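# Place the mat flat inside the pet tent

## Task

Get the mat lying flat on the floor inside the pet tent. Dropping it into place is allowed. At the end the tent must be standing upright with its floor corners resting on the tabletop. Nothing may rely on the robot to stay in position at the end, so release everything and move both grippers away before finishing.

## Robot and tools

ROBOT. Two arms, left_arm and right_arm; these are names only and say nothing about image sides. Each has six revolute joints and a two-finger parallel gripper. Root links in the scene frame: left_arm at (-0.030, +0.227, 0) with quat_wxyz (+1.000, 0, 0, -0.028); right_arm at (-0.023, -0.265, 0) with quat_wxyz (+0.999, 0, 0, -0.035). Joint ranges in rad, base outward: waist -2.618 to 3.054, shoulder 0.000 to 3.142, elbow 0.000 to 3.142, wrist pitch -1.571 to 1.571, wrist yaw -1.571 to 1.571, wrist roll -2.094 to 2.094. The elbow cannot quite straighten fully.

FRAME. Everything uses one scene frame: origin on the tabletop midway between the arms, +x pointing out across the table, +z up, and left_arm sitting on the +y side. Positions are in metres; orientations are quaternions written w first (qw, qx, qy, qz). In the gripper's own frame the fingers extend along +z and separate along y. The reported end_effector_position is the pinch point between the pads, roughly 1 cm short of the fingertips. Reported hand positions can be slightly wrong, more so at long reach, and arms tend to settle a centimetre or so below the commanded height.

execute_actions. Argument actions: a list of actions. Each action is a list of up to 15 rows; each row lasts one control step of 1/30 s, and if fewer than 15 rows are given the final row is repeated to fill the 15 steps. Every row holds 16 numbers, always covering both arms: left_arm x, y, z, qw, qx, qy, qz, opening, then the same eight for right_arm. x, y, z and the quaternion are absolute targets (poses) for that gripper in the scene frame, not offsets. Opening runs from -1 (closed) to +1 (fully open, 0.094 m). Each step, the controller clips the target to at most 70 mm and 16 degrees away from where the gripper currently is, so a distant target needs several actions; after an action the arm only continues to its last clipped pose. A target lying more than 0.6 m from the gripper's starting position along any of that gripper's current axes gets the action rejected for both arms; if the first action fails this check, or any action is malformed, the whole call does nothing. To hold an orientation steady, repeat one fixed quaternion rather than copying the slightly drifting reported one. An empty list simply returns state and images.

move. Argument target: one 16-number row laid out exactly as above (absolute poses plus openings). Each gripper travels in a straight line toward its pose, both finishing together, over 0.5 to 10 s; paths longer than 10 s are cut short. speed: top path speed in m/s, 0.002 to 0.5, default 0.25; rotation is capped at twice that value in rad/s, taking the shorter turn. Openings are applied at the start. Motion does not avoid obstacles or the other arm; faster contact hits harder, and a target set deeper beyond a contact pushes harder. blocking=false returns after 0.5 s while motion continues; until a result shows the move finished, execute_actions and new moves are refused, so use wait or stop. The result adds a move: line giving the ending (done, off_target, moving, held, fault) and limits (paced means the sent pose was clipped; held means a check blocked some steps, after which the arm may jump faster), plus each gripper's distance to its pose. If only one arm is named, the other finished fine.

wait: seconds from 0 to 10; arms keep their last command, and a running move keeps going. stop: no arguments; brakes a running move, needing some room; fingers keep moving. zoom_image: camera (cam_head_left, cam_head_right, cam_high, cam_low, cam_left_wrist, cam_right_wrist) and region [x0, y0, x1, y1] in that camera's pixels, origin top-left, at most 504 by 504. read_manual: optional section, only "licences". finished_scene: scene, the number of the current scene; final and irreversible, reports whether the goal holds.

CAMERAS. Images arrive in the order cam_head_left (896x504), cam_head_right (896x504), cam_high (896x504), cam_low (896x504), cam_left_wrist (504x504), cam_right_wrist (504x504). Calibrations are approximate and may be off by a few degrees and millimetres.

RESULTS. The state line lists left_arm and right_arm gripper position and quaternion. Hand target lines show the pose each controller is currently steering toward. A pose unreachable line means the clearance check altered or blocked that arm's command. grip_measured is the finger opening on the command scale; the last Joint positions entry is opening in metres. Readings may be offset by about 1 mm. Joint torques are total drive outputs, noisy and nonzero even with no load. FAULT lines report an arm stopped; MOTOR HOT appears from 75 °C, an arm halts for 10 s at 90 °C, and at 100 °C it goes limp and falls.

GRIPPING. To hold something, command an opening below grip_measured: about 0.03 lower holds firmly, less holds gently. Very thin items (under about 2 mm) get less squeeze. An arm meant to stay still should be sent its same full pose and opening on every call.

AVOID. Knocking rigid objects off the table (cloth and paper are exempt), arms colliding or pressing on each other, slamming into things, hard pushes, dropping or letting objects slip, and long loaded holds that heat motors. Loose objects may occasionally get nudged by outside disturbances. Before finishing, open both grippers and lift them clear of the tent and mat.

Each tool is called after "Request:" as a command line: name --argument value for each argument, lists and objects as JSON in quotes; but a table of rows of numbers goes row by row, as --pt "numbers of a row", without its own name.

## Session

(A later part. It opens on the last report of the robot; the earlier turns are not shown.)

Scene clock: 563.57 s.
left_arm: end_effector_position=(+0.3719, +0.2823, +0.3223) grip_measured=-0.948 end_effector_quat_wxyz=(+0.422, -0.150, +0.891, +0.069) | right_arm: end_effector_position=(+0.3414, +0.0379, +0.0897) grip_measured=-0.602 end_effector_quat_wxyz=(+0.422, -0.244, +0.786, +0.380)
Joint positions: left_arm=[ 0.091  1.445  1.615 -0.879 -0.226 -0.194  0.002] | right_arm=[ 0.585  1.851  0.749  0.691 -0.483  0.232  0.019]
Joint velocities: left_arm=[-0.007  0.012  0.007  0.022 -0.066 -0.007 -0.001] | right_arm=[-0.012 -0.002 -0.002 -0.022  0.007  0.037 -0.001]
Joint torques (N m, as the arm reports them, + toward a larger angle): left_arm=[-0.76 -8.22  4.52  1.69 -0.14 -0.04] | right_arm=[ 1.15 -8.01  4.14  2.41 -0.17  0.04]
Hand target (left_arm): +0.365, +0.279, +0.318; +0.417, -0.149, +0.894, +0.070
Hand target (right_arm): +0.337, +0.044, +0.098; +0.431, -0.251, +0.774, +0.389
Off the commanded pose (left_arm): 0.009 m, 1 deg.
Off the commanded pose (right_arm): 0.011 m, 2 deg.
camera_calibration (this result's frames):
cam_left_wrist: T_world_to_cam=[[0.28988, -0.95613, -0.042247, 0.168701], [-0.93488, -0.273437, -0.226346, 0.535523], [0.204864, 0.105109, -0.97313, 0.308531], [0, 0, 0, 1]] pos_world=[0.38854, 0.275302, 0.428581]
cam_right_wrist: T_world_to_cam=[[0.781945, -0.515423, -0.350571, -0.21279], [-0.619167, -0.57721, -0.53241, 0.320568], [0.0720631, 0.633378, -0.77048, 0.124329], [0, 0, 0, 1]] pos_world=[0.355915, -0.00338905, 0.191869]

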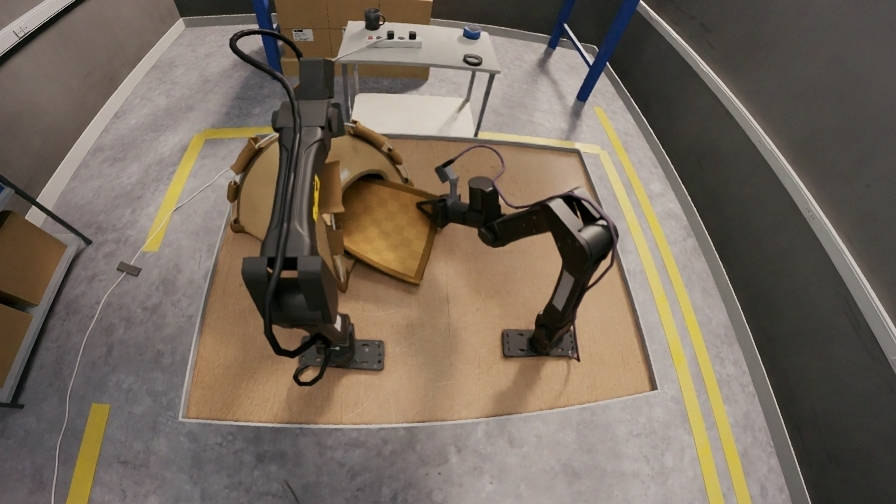

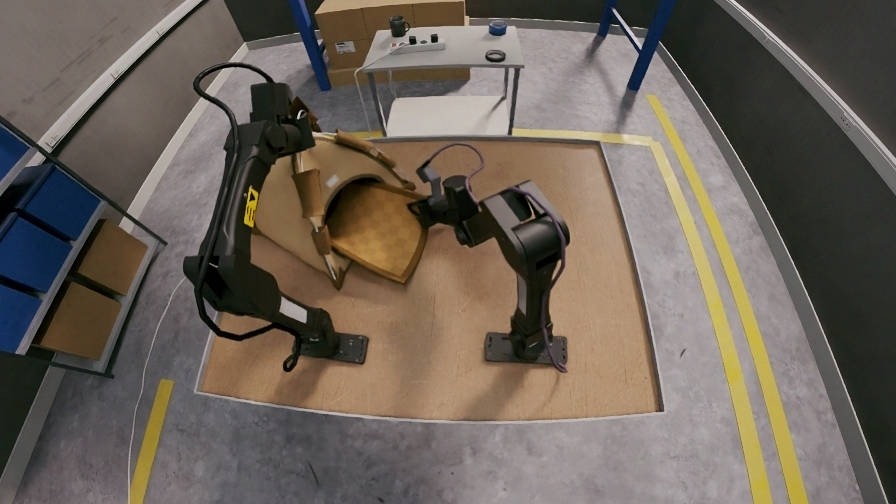

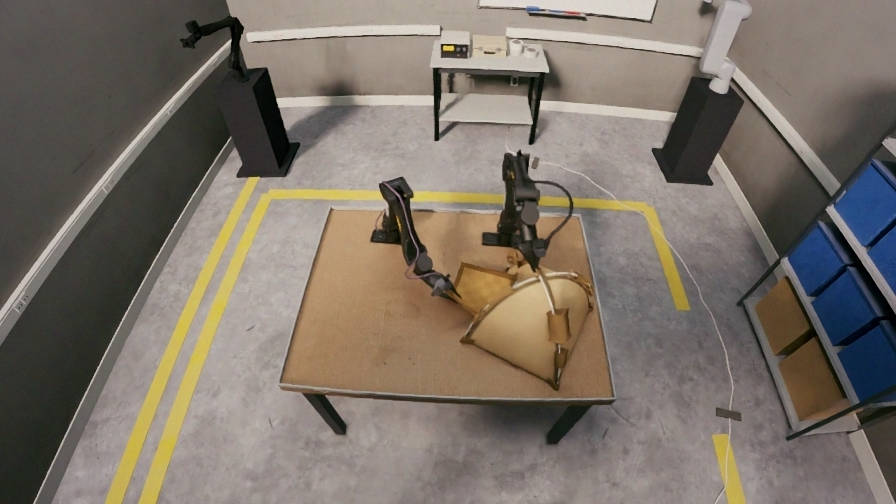

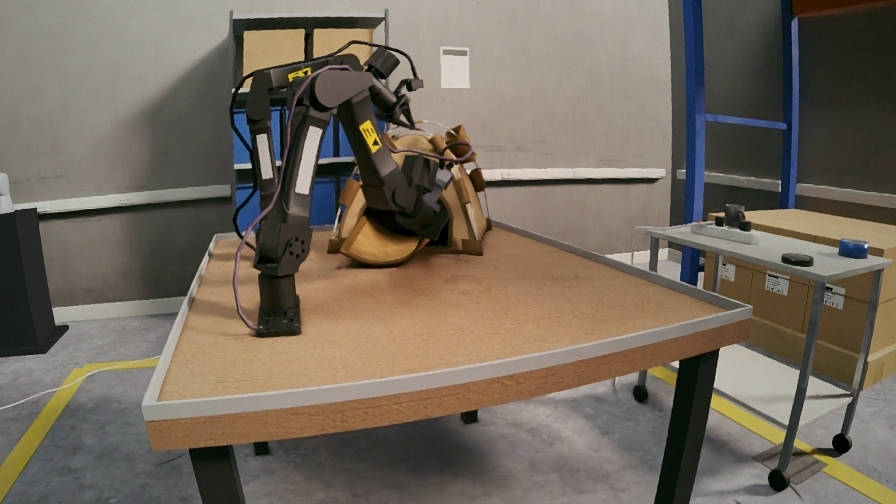

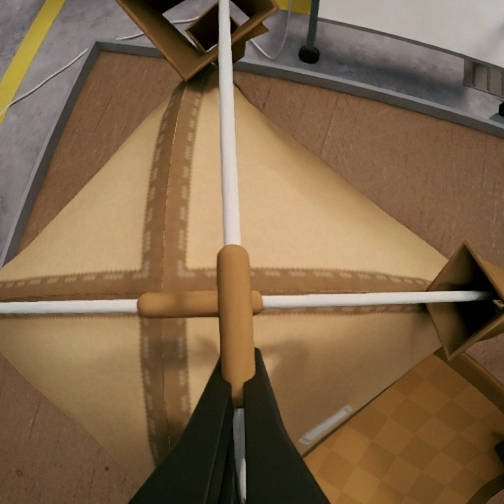

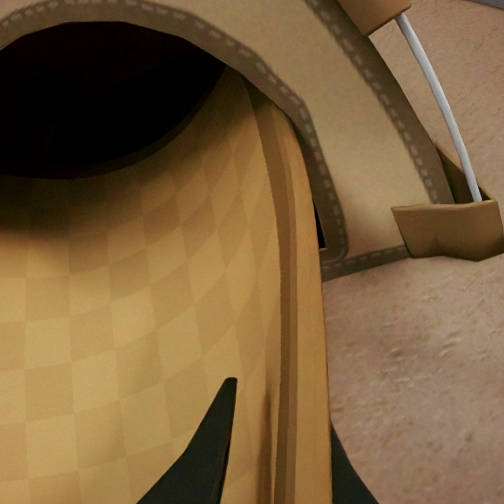

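Request:
move --target '[0.365,0.2794,0.318,0.4168,-0.1496,0.8939,0.0697,-0.96, 0.296,0.024,0.070,0.2668,-0.0505,0.8274,0.4914,-0.55]' --speed 0.15

Scene clock: 582.27 s.
left_arm: end_effector_position=(+0.3720, +0.2823, +0.3225) grip_measured=-0.948 end_effector_quat_wxyz=(+0.422, -0.150, +0.891, +0.069) | right_arm: end_effector_position=(+0.2953, +0.0265, +0.0577) grip_measured=-0.552 end_effector_quat_wxyz=(+0.253, -0.048, +0.838, +0.481)
Joint positions: left_arm=[ 0.091  1.445  1.615 -0.878 -0.226 -0.194  0.002] | right_arm=[ 0.585  1.826  0.608  0.711 -0.566  0.74   0.021]
Joint velocities: left_arm=[ 0.007 -0.007  0.012  0.022 -0.022 -0.022 -0.   ] | right_arm=[ 0.007  0.007  0.012  0.022 -0.007  0.022  0.   ]
Joint torques (N m, as the arm reports them, + toward a larger angle): left_arm=[-0.75 -8.25  4.46  1.69 -0.16 -0.08] | right_arm=[-0.99 -8.48  3.02  2.33 -0.29  0.03]
Hand target (left_arm): +0.365, +0.279, +0.318; +0.417, -0.149, +0.894, +0.070
Hand target (right_arm): +0.296, +0.024, +0.070; +0.267, -0.051, +0.828, +0.491
Off the commanded pose (left_arm): 0.009 m, 1 deg.
Off the commanded pose (right_arm): 0.013 m, 2 deg.
move: off_target (right_arm)
camera_calibration (this result's frames):
cam_left_wrist: T_world_to_cam=[[0.289913, -0.956129, -0.0420513, 0.1686], [-0.934707, -0.273431, -0.227066, 0.535836], [0.205606, 0.105135, -0.972971, 0.308308], [0, 0, 0, 1]] pos_world=[0.38858, 0.275303, 0.428735]
cam_right_wrist: T_world_to_cam=[[0.421711, -0.473559, -0.773241, -0.064233], [-0.884655, -0.401912, -0.236329, 0.32509], [-0.198859, 0.783714, -0.588427, 0.175675], [0, 0, 0, 1]] pos_world=[0.349615, -0.0374396, 0.130533]

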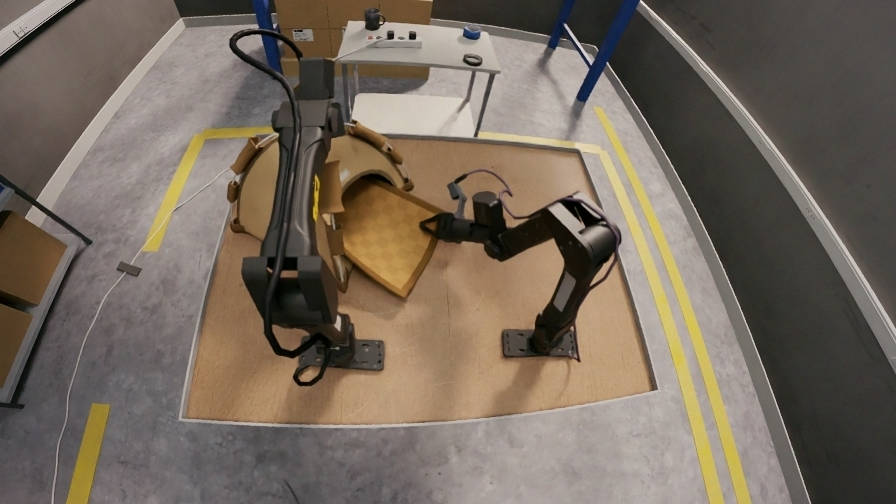

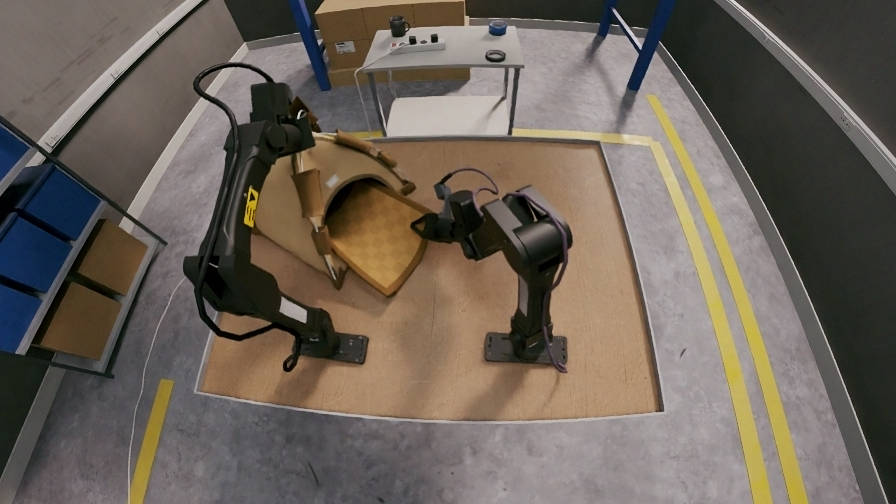

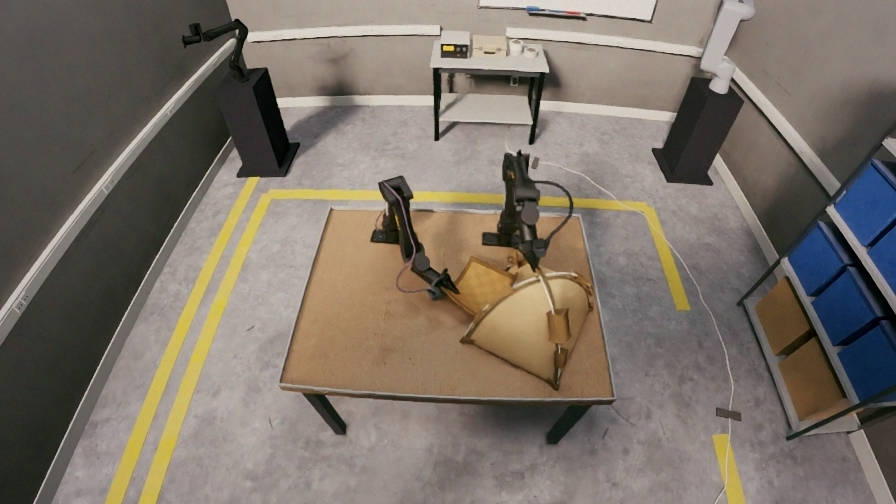

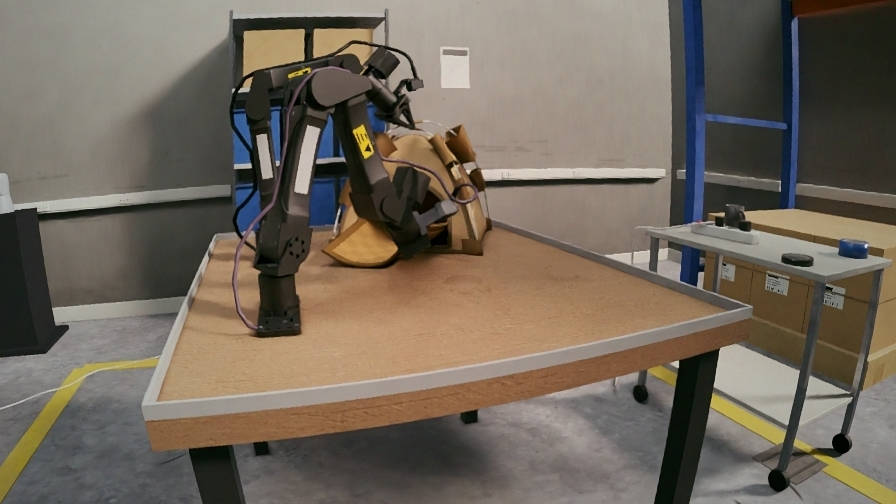

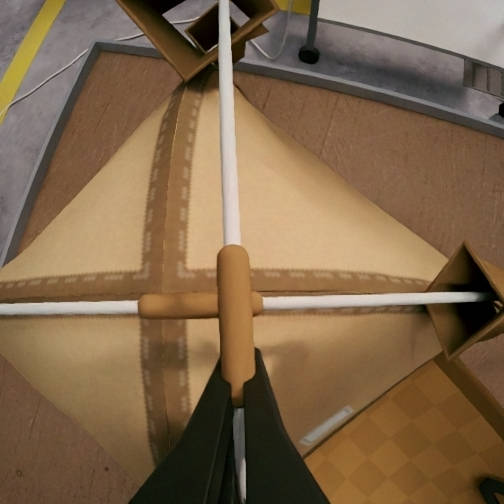

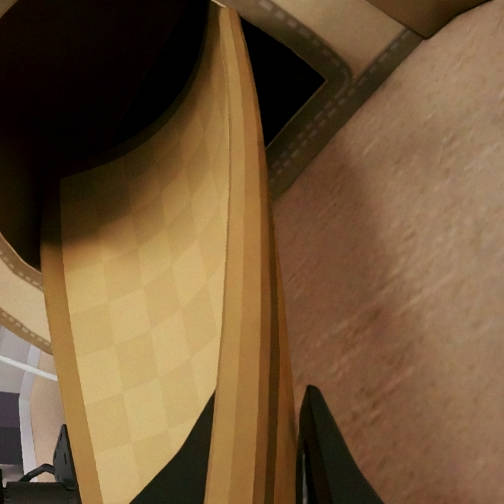

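Request:
zoom_image --camera "cam_head_right" --region '[300, 150, 480, 310]'

Request:
zoom_image --camera "cam_low" --region '[300, 150, 510, 290]'

Request:
zoom_image --camera "cam_high" --region '[400, 235, 560, 355]'

Region (300, 150, 480, 310) of cam_head_right's 896x504 image, scaled by 2.800, with more detail than that image has.

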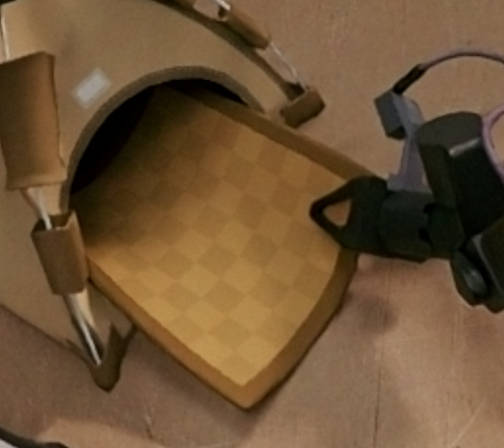

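Region (300, 150, 510, 290) of cam_low's 896x504 image, scaled by 2.400, with more detail than that image has.

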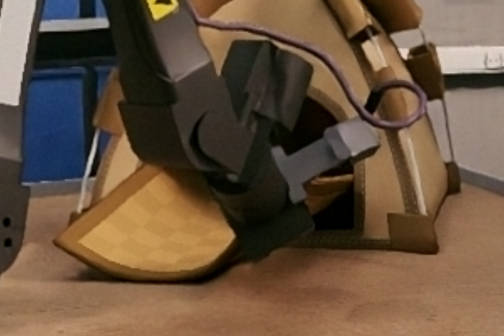

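Region (400, 235, 560, 355) of cam_high's 896x504 image, scaled by 3.150, with more detail than that image has; it fills the top 378 rows of this view, and the rest is white.

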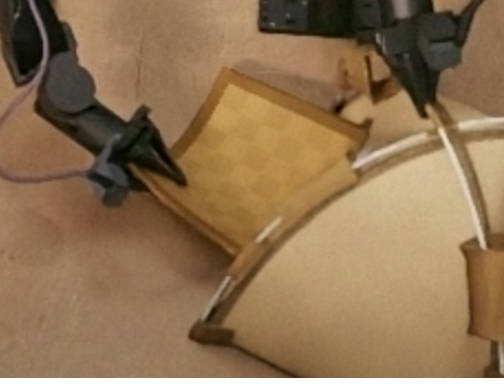

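Request:
zoom_image --camera "cam_right_wrist" --region '[0, 100, 260, 360]'

Request:
zoom_image --camera "cam_high" --region '[480, 245, 550, 300]'

Request:
zoom_image --camera "cam_head_right" --region '[305, 165, 395, 265]'

Region (0, 100, 260, 360) of cam_right_wrist's 504x504 image, scaled by 1.938, with more detail than that image has.

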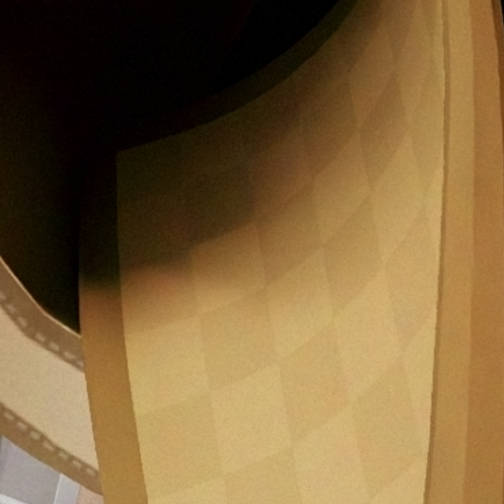

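Region (480, 245, 550, 300) of cam_high's 896x504 image, scaled by 7.200, with more detail than that image has; it fills the top 396 rows of this view, and the rest is white.

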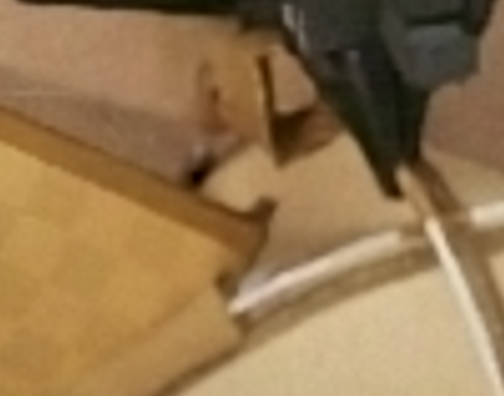

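Region (305, 165, 395, 265) of cam_head_right's 896x504 image, scaled by 5.040, with more detail than that image has; it fills the left 454 columns of this view, and the rest is white.

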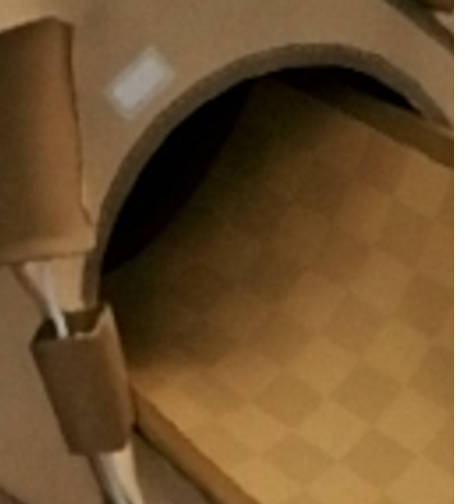

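Request:
execute_actions --actions '[[[0.365,0.2794,0.318,0.4168,-0.1496,0.8939,0.0697,-0.96, 0.298,0.023,0.070,0.2668,-0.0505,0.8274,0.4914,-0.5],[0.365,0.2794,0.318,0.4168,-0.1496,0.8939,0.0697,-0.96, 0.300,0.022,0.070,0.2668,-0.0505,0.8274,0.4914,-0.45],[0.365,0.2794,0.318,0.4168,-0.1496,0.8939,0.0697,-0.96, 0.302,0.021,0.070,0.2668,-0.0505,0.8274,0.4914,-0.4],[0.365,0.2794,0.318,0.4168,-0.1496,0.8939,0.0697,-0.96, 0.304,0.020,0.070,0.2668,-0.0505,0.8274,0.4914,-0.35],[0.365,0.2794,0.318,0.4168,-0.1496,0.8939,0.0697,-0.96, 0.306,0.019,0.070,0.2668,-0.0505,0.8274,0.4914,-0.3],[0.365,0.2794,0.318,0.4168,-0.1496,0.8939,0.0697,-0.96, 0.308,0.018,0.070,0.2668,-0.0505,0.8274,0.4914,-0.25],[0.365,0.2794,0.318,0.4168,-0.1496,0.8939,0.0697,-0.96, 0.310,0.017,0.070,0.2668,-0.0505,0.8274,0.4914,-0.2],[0.365,0.2794,0.318,0.4168,-0.1496,0.8939,0.0697,-0.96, 0.312,0.016,0.070,0.2668,-0.0505,0.8274,0.4914,-0.1],[0.365,0.2794,0.318,0.4168,-0.1496,0.8939,0.0697,-0.96, 0.314,0.015,0.070,0.2668,-0.0505,0.8274,0.4914,0.0],[0.365,0.2794,0.318,0.4168,-0.1496,0.8939,0.0697,-0.96, 0.316,0.014,0.070,0.2668,-0.0505,0.8274,0.4914,0.1],[0.365,0.2794,0.318,0.4168,-0.1496,0.8939,0.0697,-0.96, 0.317,0.013,0.070,0.2668,-0.0505,0.8274,0.4914,0.2],[0.365,0.2794,0.318,0.4168,-0.1496,0.8939,0.0697,-0.96, 0.318,0.013,0.070,0.2668,-0.0505,0.8274,0.4914,0.3]]]'

Scene clock: 629.87 s.
left_arm: end_effector_position=(+0.3720, +0.2823, +0.3225) grip_measured=-0.948 end_effector_quat_wxyz=(+0.422, -0.150, +0.891, +0.069) | right_arm: end_effector_position=(+0.3068, +0.0092, +0.0596) grip_measured=+0.297 end_effector_quat_wxyz=(+0.257, -0.037, +0.835, +0.485)
Joint positions: left_arm=[ 0.091  1.445  1.615 -0.878 -0.226 -0.194  0.002] | right_arm=[ 0.517  1.826  0.608  0.709 -0.616  0.727  0.061]
Joint velocities: left_arm=[ 0.002 -0.002  0.002 -0.051  0.037 -0.007  0.   ] | right_arm=[ 0.002 -0.007 -0.017 -0.037 -0.095 -0.081  0.001]
Joint torques (N m, as the arm reports them, + toward a larger angle): left_arm=[-0.79 -8.26  4.52  1.67 -0.16 -0.05] | right_arm=[-0.74 -5.89  7.6   1.84 -0.34 -0.13]
Hand target (left_arm): +0.365, +0.279, +0.318; +0.417, -0.149, +0.894, +0.070
Hand target (right_arm): +0.318, +0.013, +0.070; +0.268, -0.050, +0.827, +0.491
Off the commanded pose (left_arm): 0.009 m, 1 deg.
Off the commanded pose (right_arm): 0.016 m, 2 deg.
camera_calibration (this result's frames):
cam_left_wrist: T_world_to_cam=[[0.289913, -0.956129, -0.0420513, 0.1686], [-0.934707, -0.273431, -0.227066, 0.535836], [0.205606, 0.105135, -0.972971, 0.308308], [0, 0, 0, 1]] pos_world=[0.38858, 0.275303, 0.428735]
cam_right_wrist: T_world_to_cam=[[0.41116, -0.469104, -0.781594, -0.072062], [-0.892404, -0.382012, -0.240173, 0.331165], [-0.185912, 0.796246, -0.575698, 0.187868], [0, 0, 0, 1]] pos_world=[0.360089, -0.0568851, 0.131369]

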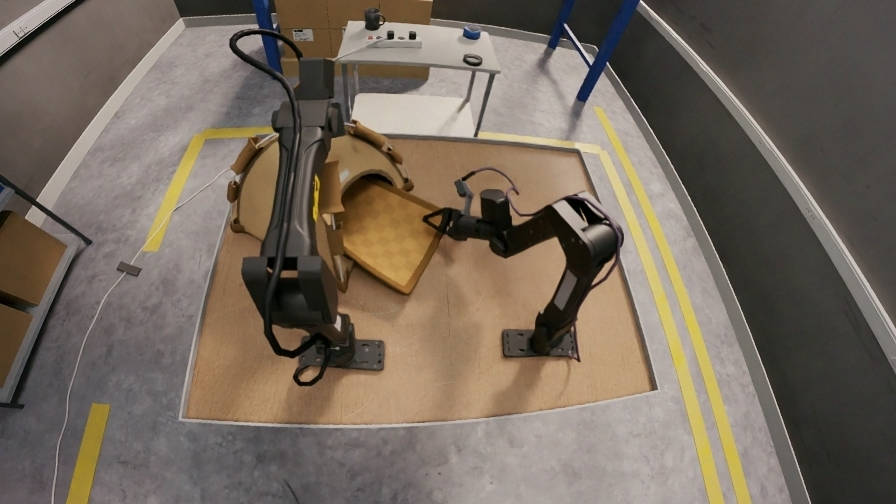

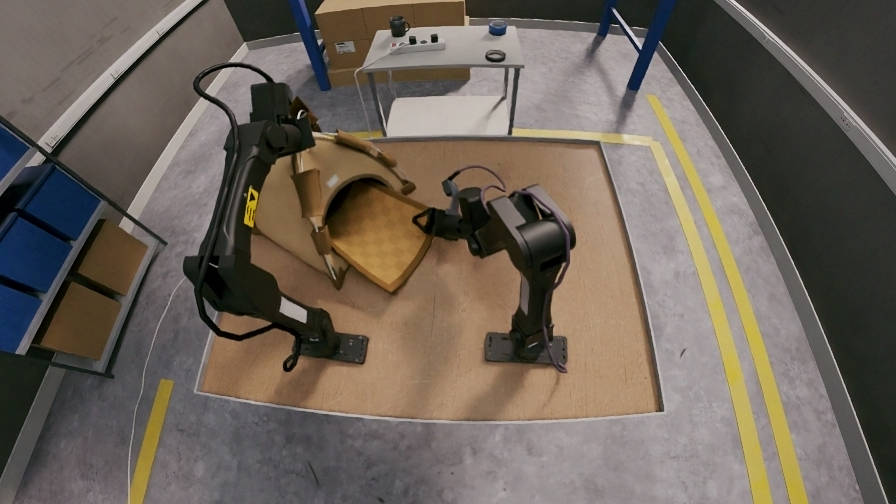

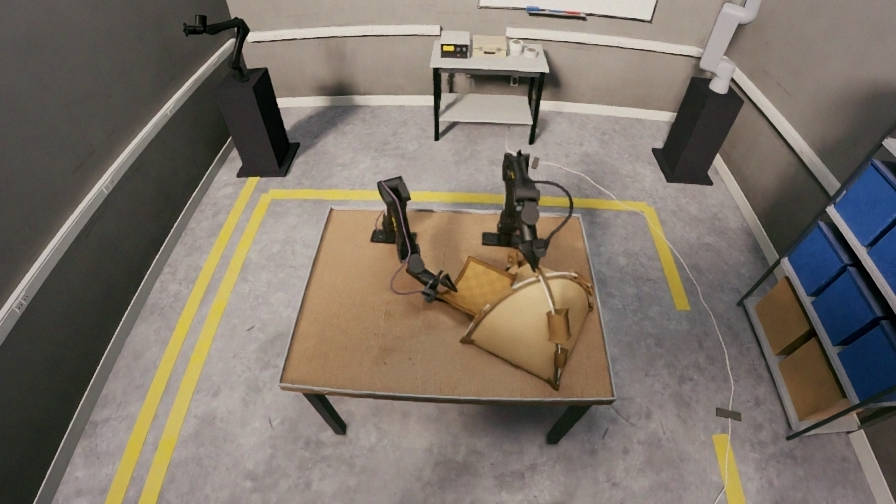

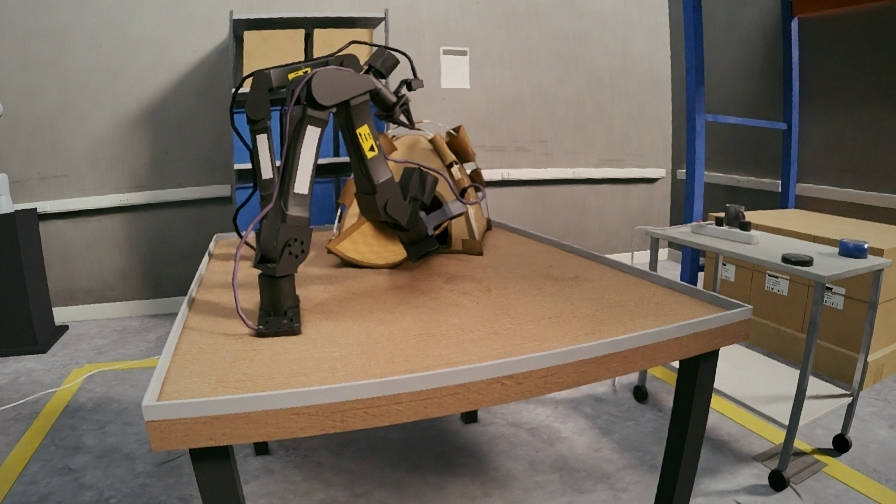

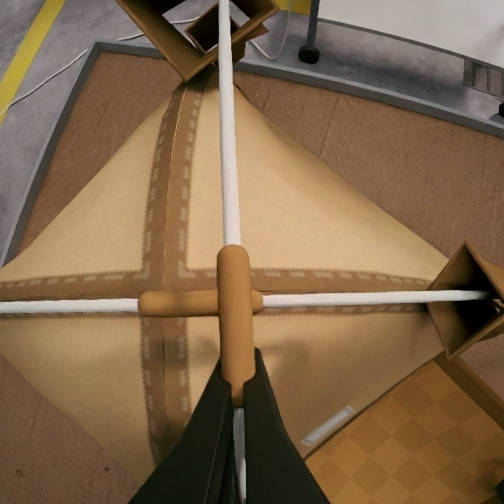

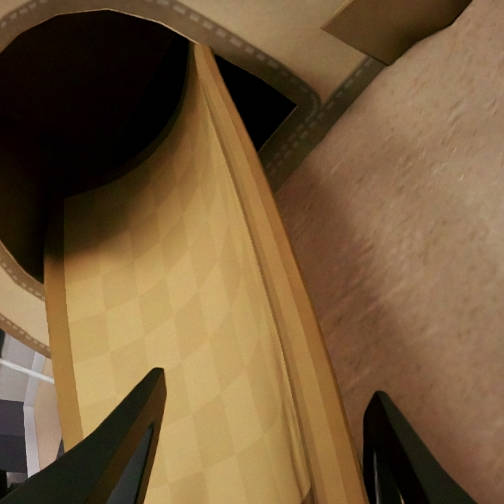

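Request:
move --target '[0.365,0.2794,0.318,0.4168,-0.1496,0.8939,0.0697,-0.96, 0.326,0.012,0.070,0.2573,0.0,0.7935,0.5518,-0.6]' --speed 0.1

Request:
execute_actions --actions '[[[0.365,0.2794,0.318,0.4168,-0.1496,0.8939,0.0697,-0.96, 0.326,0.012,0.070,0.2573,0.0,0.7935,0.5518,-0.7],[0.365,0.2794,0.318,0.4168,-0.1496,0.8939,0.0697,-0.96, 0.326,0.012,0.070,0.2573,0.0,0.7935,0.5518,-0.78],[0.365,0.2794,0.318,0.4168,-0.1496,0.8939,0.0697,-0.96, 0.326,0.012,0.070,0.2573,0.0,0.7935,0.5518,-0.84],[0.365,0.2794,0.318,0.4168,-0.1496,0.8939,0.0697,-0.96, 0.326,0.012,0.070,0.2573,0.0,0.7935,0.5518,-0.88],[0.365,0.2794,0.318,0.4168,-0.1496,0.8939,0.0697,-0.96, 0.326,0.012,0.070,0.2573,0.0,0.7935,0.5518,-0.92]]]'

Scene clock: 654.53 s.
left_arm: end_effector_position=(+0.3721, +0.2823, +0.3226) grip_measured=-0.948 end_effector_quat_wxyz=(+0.423, -0.150, +0.891, +0.069) | right_arm: end_effector_position=(+0.3176, +0.0129, +0.0611) grip_measured=-0.598 end_effector_quat_wxyz=(+0.242, +0.007, +0.804, +0.543)
Joint positions: left_arm=[ 0.091  1.445  1.615 -0.877 -0.226 -0.194  0.002] | right_arm=[ 0.492  1.945  0.608  0.95  -0.684  0.908  0.019]
Joint velocities: left_arm=[-0.002 -0.012 -0.012 -0.037 -0.007  0.007  0.   ] | right_arm=[-0.012  0.012 -0.012  0.037 -0.066 -0.037 -0.001]
Joint torques (N m, as the arm reports them, + toward a larger angle): left_arm=[-0.8  -8.22  4.46  1.69 -0.19 -0.08] | right_arm=[-0.98 -6.38  4.9   2.32 -0.29  0.02]
Hand target (left_arm): +0.365, +0.279, +0.318; +0.417, -0.149, +0.894, +0.070
Hand target (right_arm): +0.326, +0.012, +0.070; +0.257, +0.001, +0.794, +0.551
Off the commanded pose (left_arm): 0.009 m, 1 deg.
Off the commanded pose (right_arm): 0.012 m, 2 deg.
move: off_target (right_arm)
camera_calibration (this result's frames):
cam_left_wrist: T_world_to_cam=[[0.289929, -0.956128, -0.0419534, 0.16855], [-0.93462, -0.273428, -0.227426, 0.535992], [0.205977, 0.105148, -0.972891, 0.308197], [0, 0, 0, 1]] pos_world=[0.3886, 0.275304, 0.428812]
cam_right_wrist: T_world_to_cam=[[0.353384, -0.356066, -0.865065, -0.0516662], [-0.915576, -0.321377, -0.241737, 0.349314], [-0.191938, 0.877459, -0.439575, 0.180332], [0, 0, 0, 1]] pos_world=[0.372695, -0.0643692, 0.119017]

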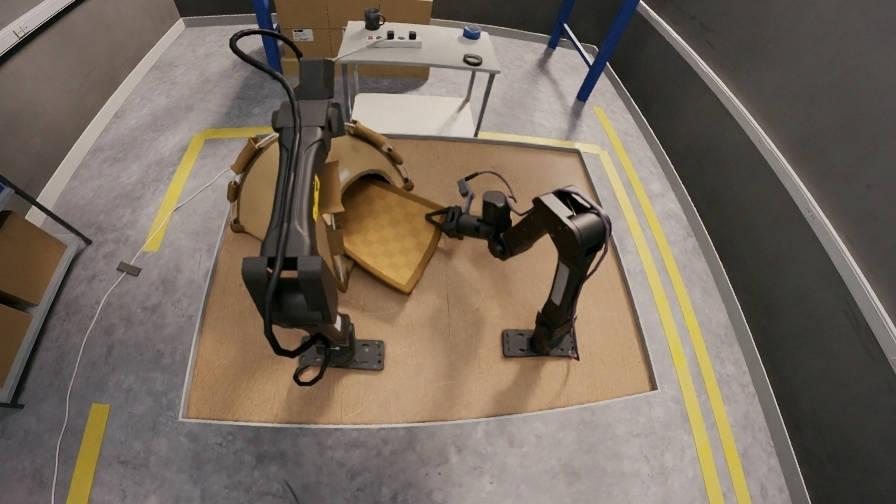

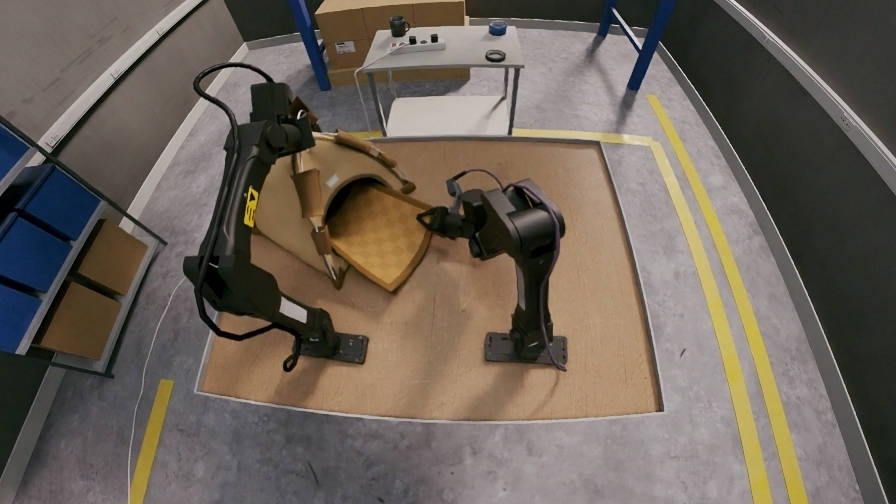

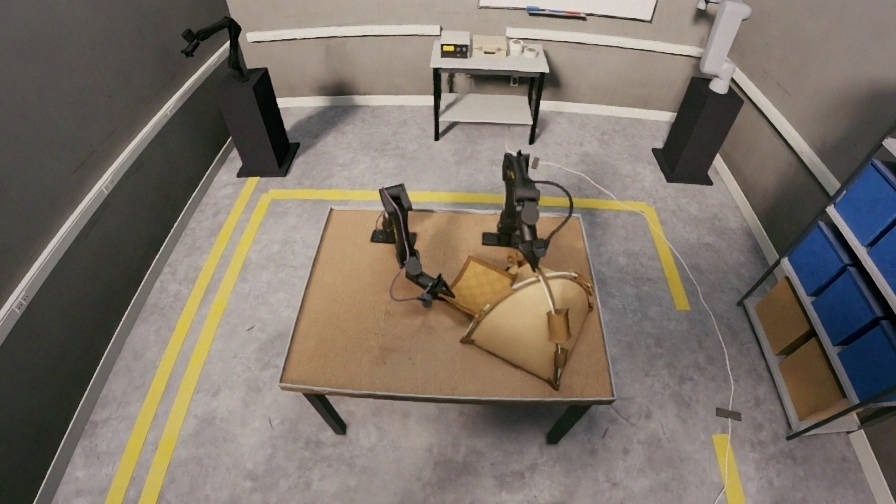

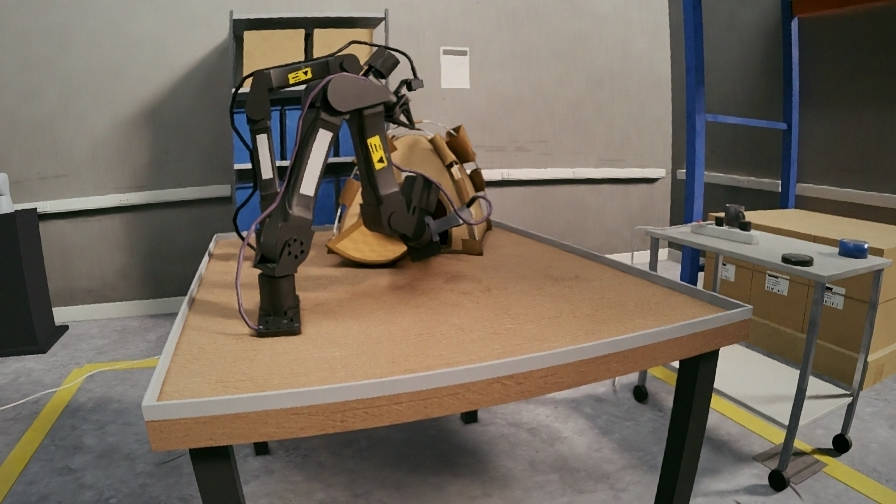

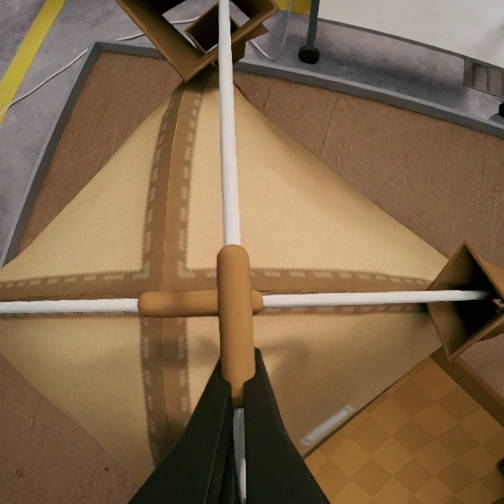

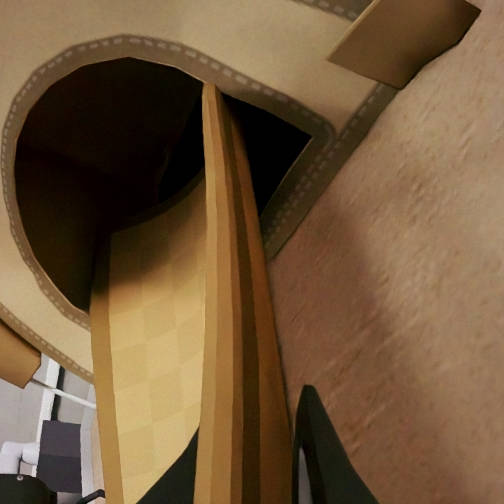

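Scene clock: 655.03 s.
left_arm: end_effector_position=(+0.3721, +0.2823, +0.3226) grip_measured=-0.948 end_effector_quat_wxyz=(+0.423, -0.150, +0.891, +0.069) | right_arm: end_effector_position=(+0.3174, +0.0131, +0.0614) grip_measured=-0.885 end_effector_quat_wxyz=(+0.242, +0.006, +0.804, +0.544)
Joint positions: left_arm=[ 0.091  1.445  1.615 -0.877 -0.226 -0.194  0.002] | right_arm=[ 0.492  1.945  0.608  0.951 -0.686  0.908  0.005]
Joint velocities: left_arm=[-0.007 -0.032 -0.002 -0.051 -0.007  0.051  0.   ] | right_arm=[ 0.002 -0.002 -0.017 -0.022 -0.022  0.022 -0.001]
Joint torques (N m, as the arm reports them, + toward a larger angle): left_arm=[-0.74 -8.2   4.47  1.68 -0.17 -0.08] | right_arm=[-1.09 -6.44  4.94  2.35 -0.26  0.01]
Hand target (left_arm): +0.365, +0.279, +0.318; +0.417, -0.149, +0.894, +0.070
Hand target (right_arm): +0.326, +0.012, +0.070; +0.257, -0.000, +0.794, +0.551
Off the commanded pose (left_arm): 0.009 m, 1 deg.
Off the commanded pose (right_arm): 0.012 m, 2 deg.
camera_calibration (this result's frames):
cam_left_wrist: T_world_to_cam=[[0.289929, -0.956128, -0.0419534, 0.16855], [-0.93462, -0.273428, -0.227426, 0.535992], [0.205977, 0.105148, -0.972891, 0.308197], [0, 0, 0, 1]] pos_world=[0.3886, 0.275304, 0.428812]
cam_right_wrist: T_world_to_cam=[[0.35466, -0.354467, -0.865199, -0.0516799], [-0.914826, -0.322721, -0.242786, 0.349104], [-0.193158, 0.877613, -0.438732, 0.180587], [0, 0, 0, 1]] pos_world=[0.37258, -0.0641414, 0.119274]

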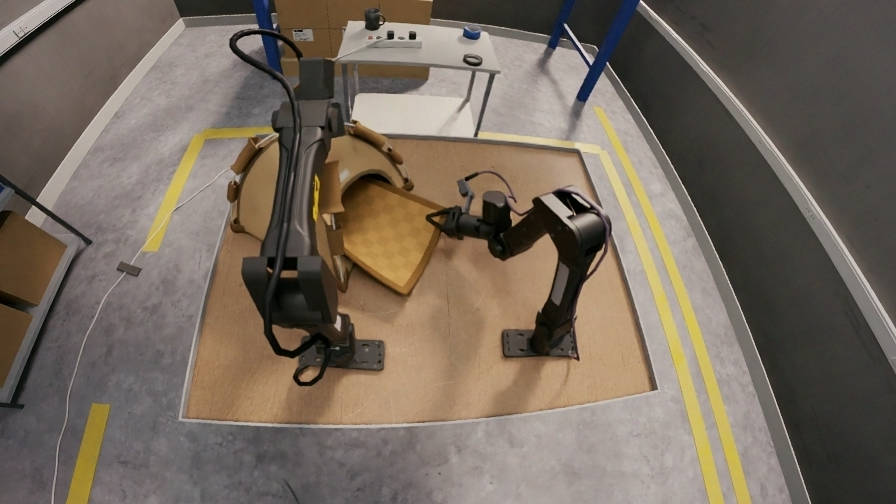

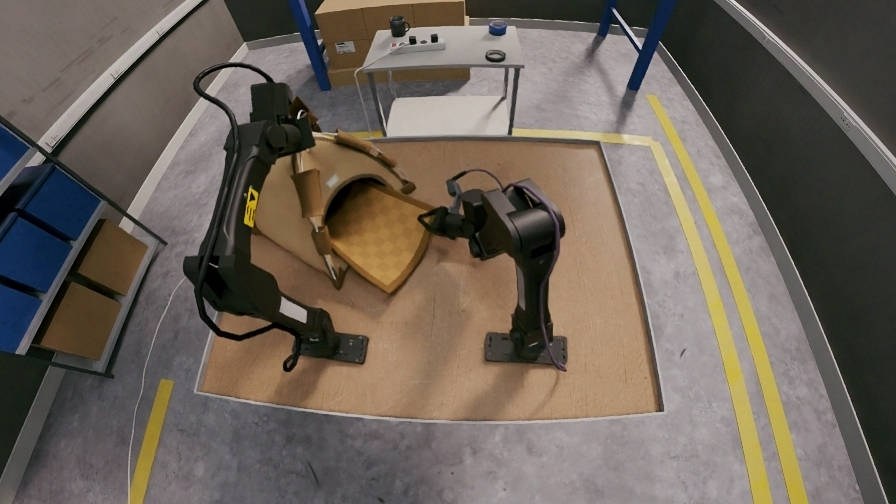

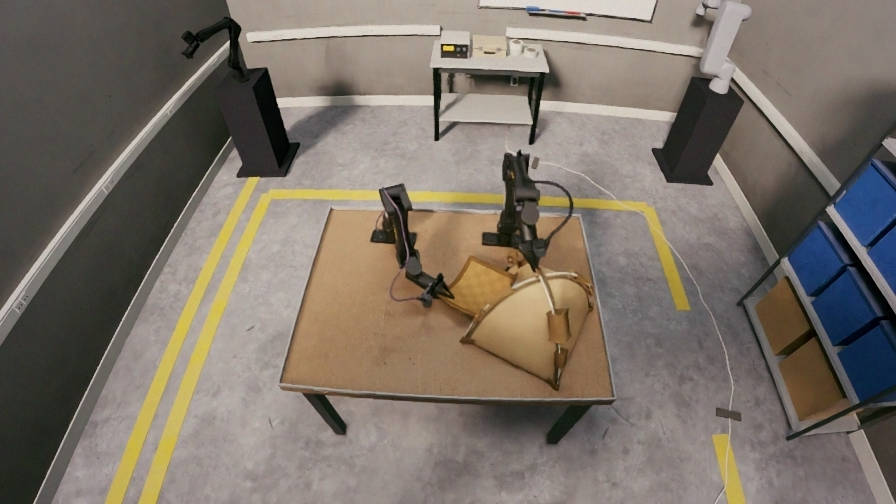

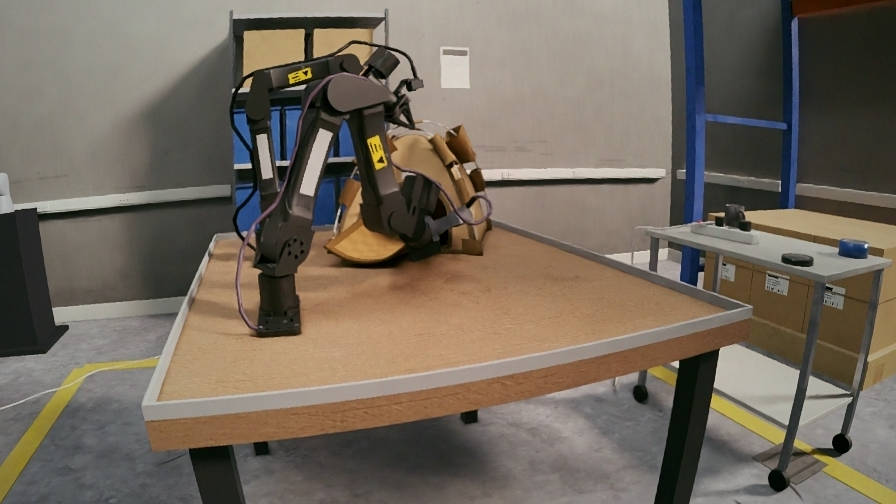

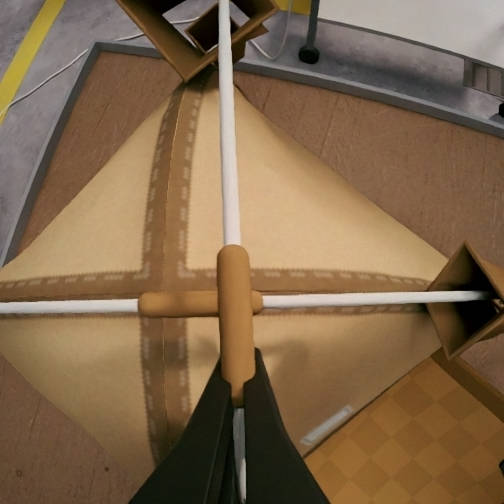

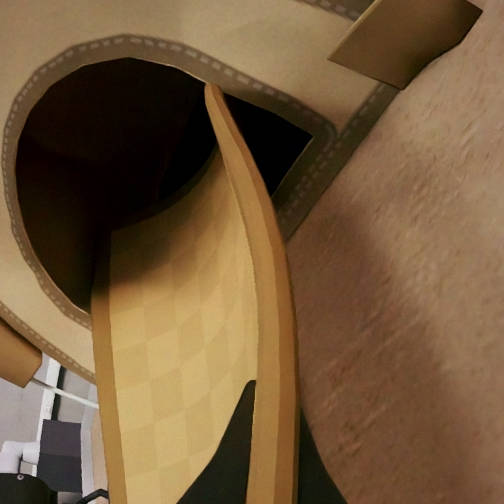

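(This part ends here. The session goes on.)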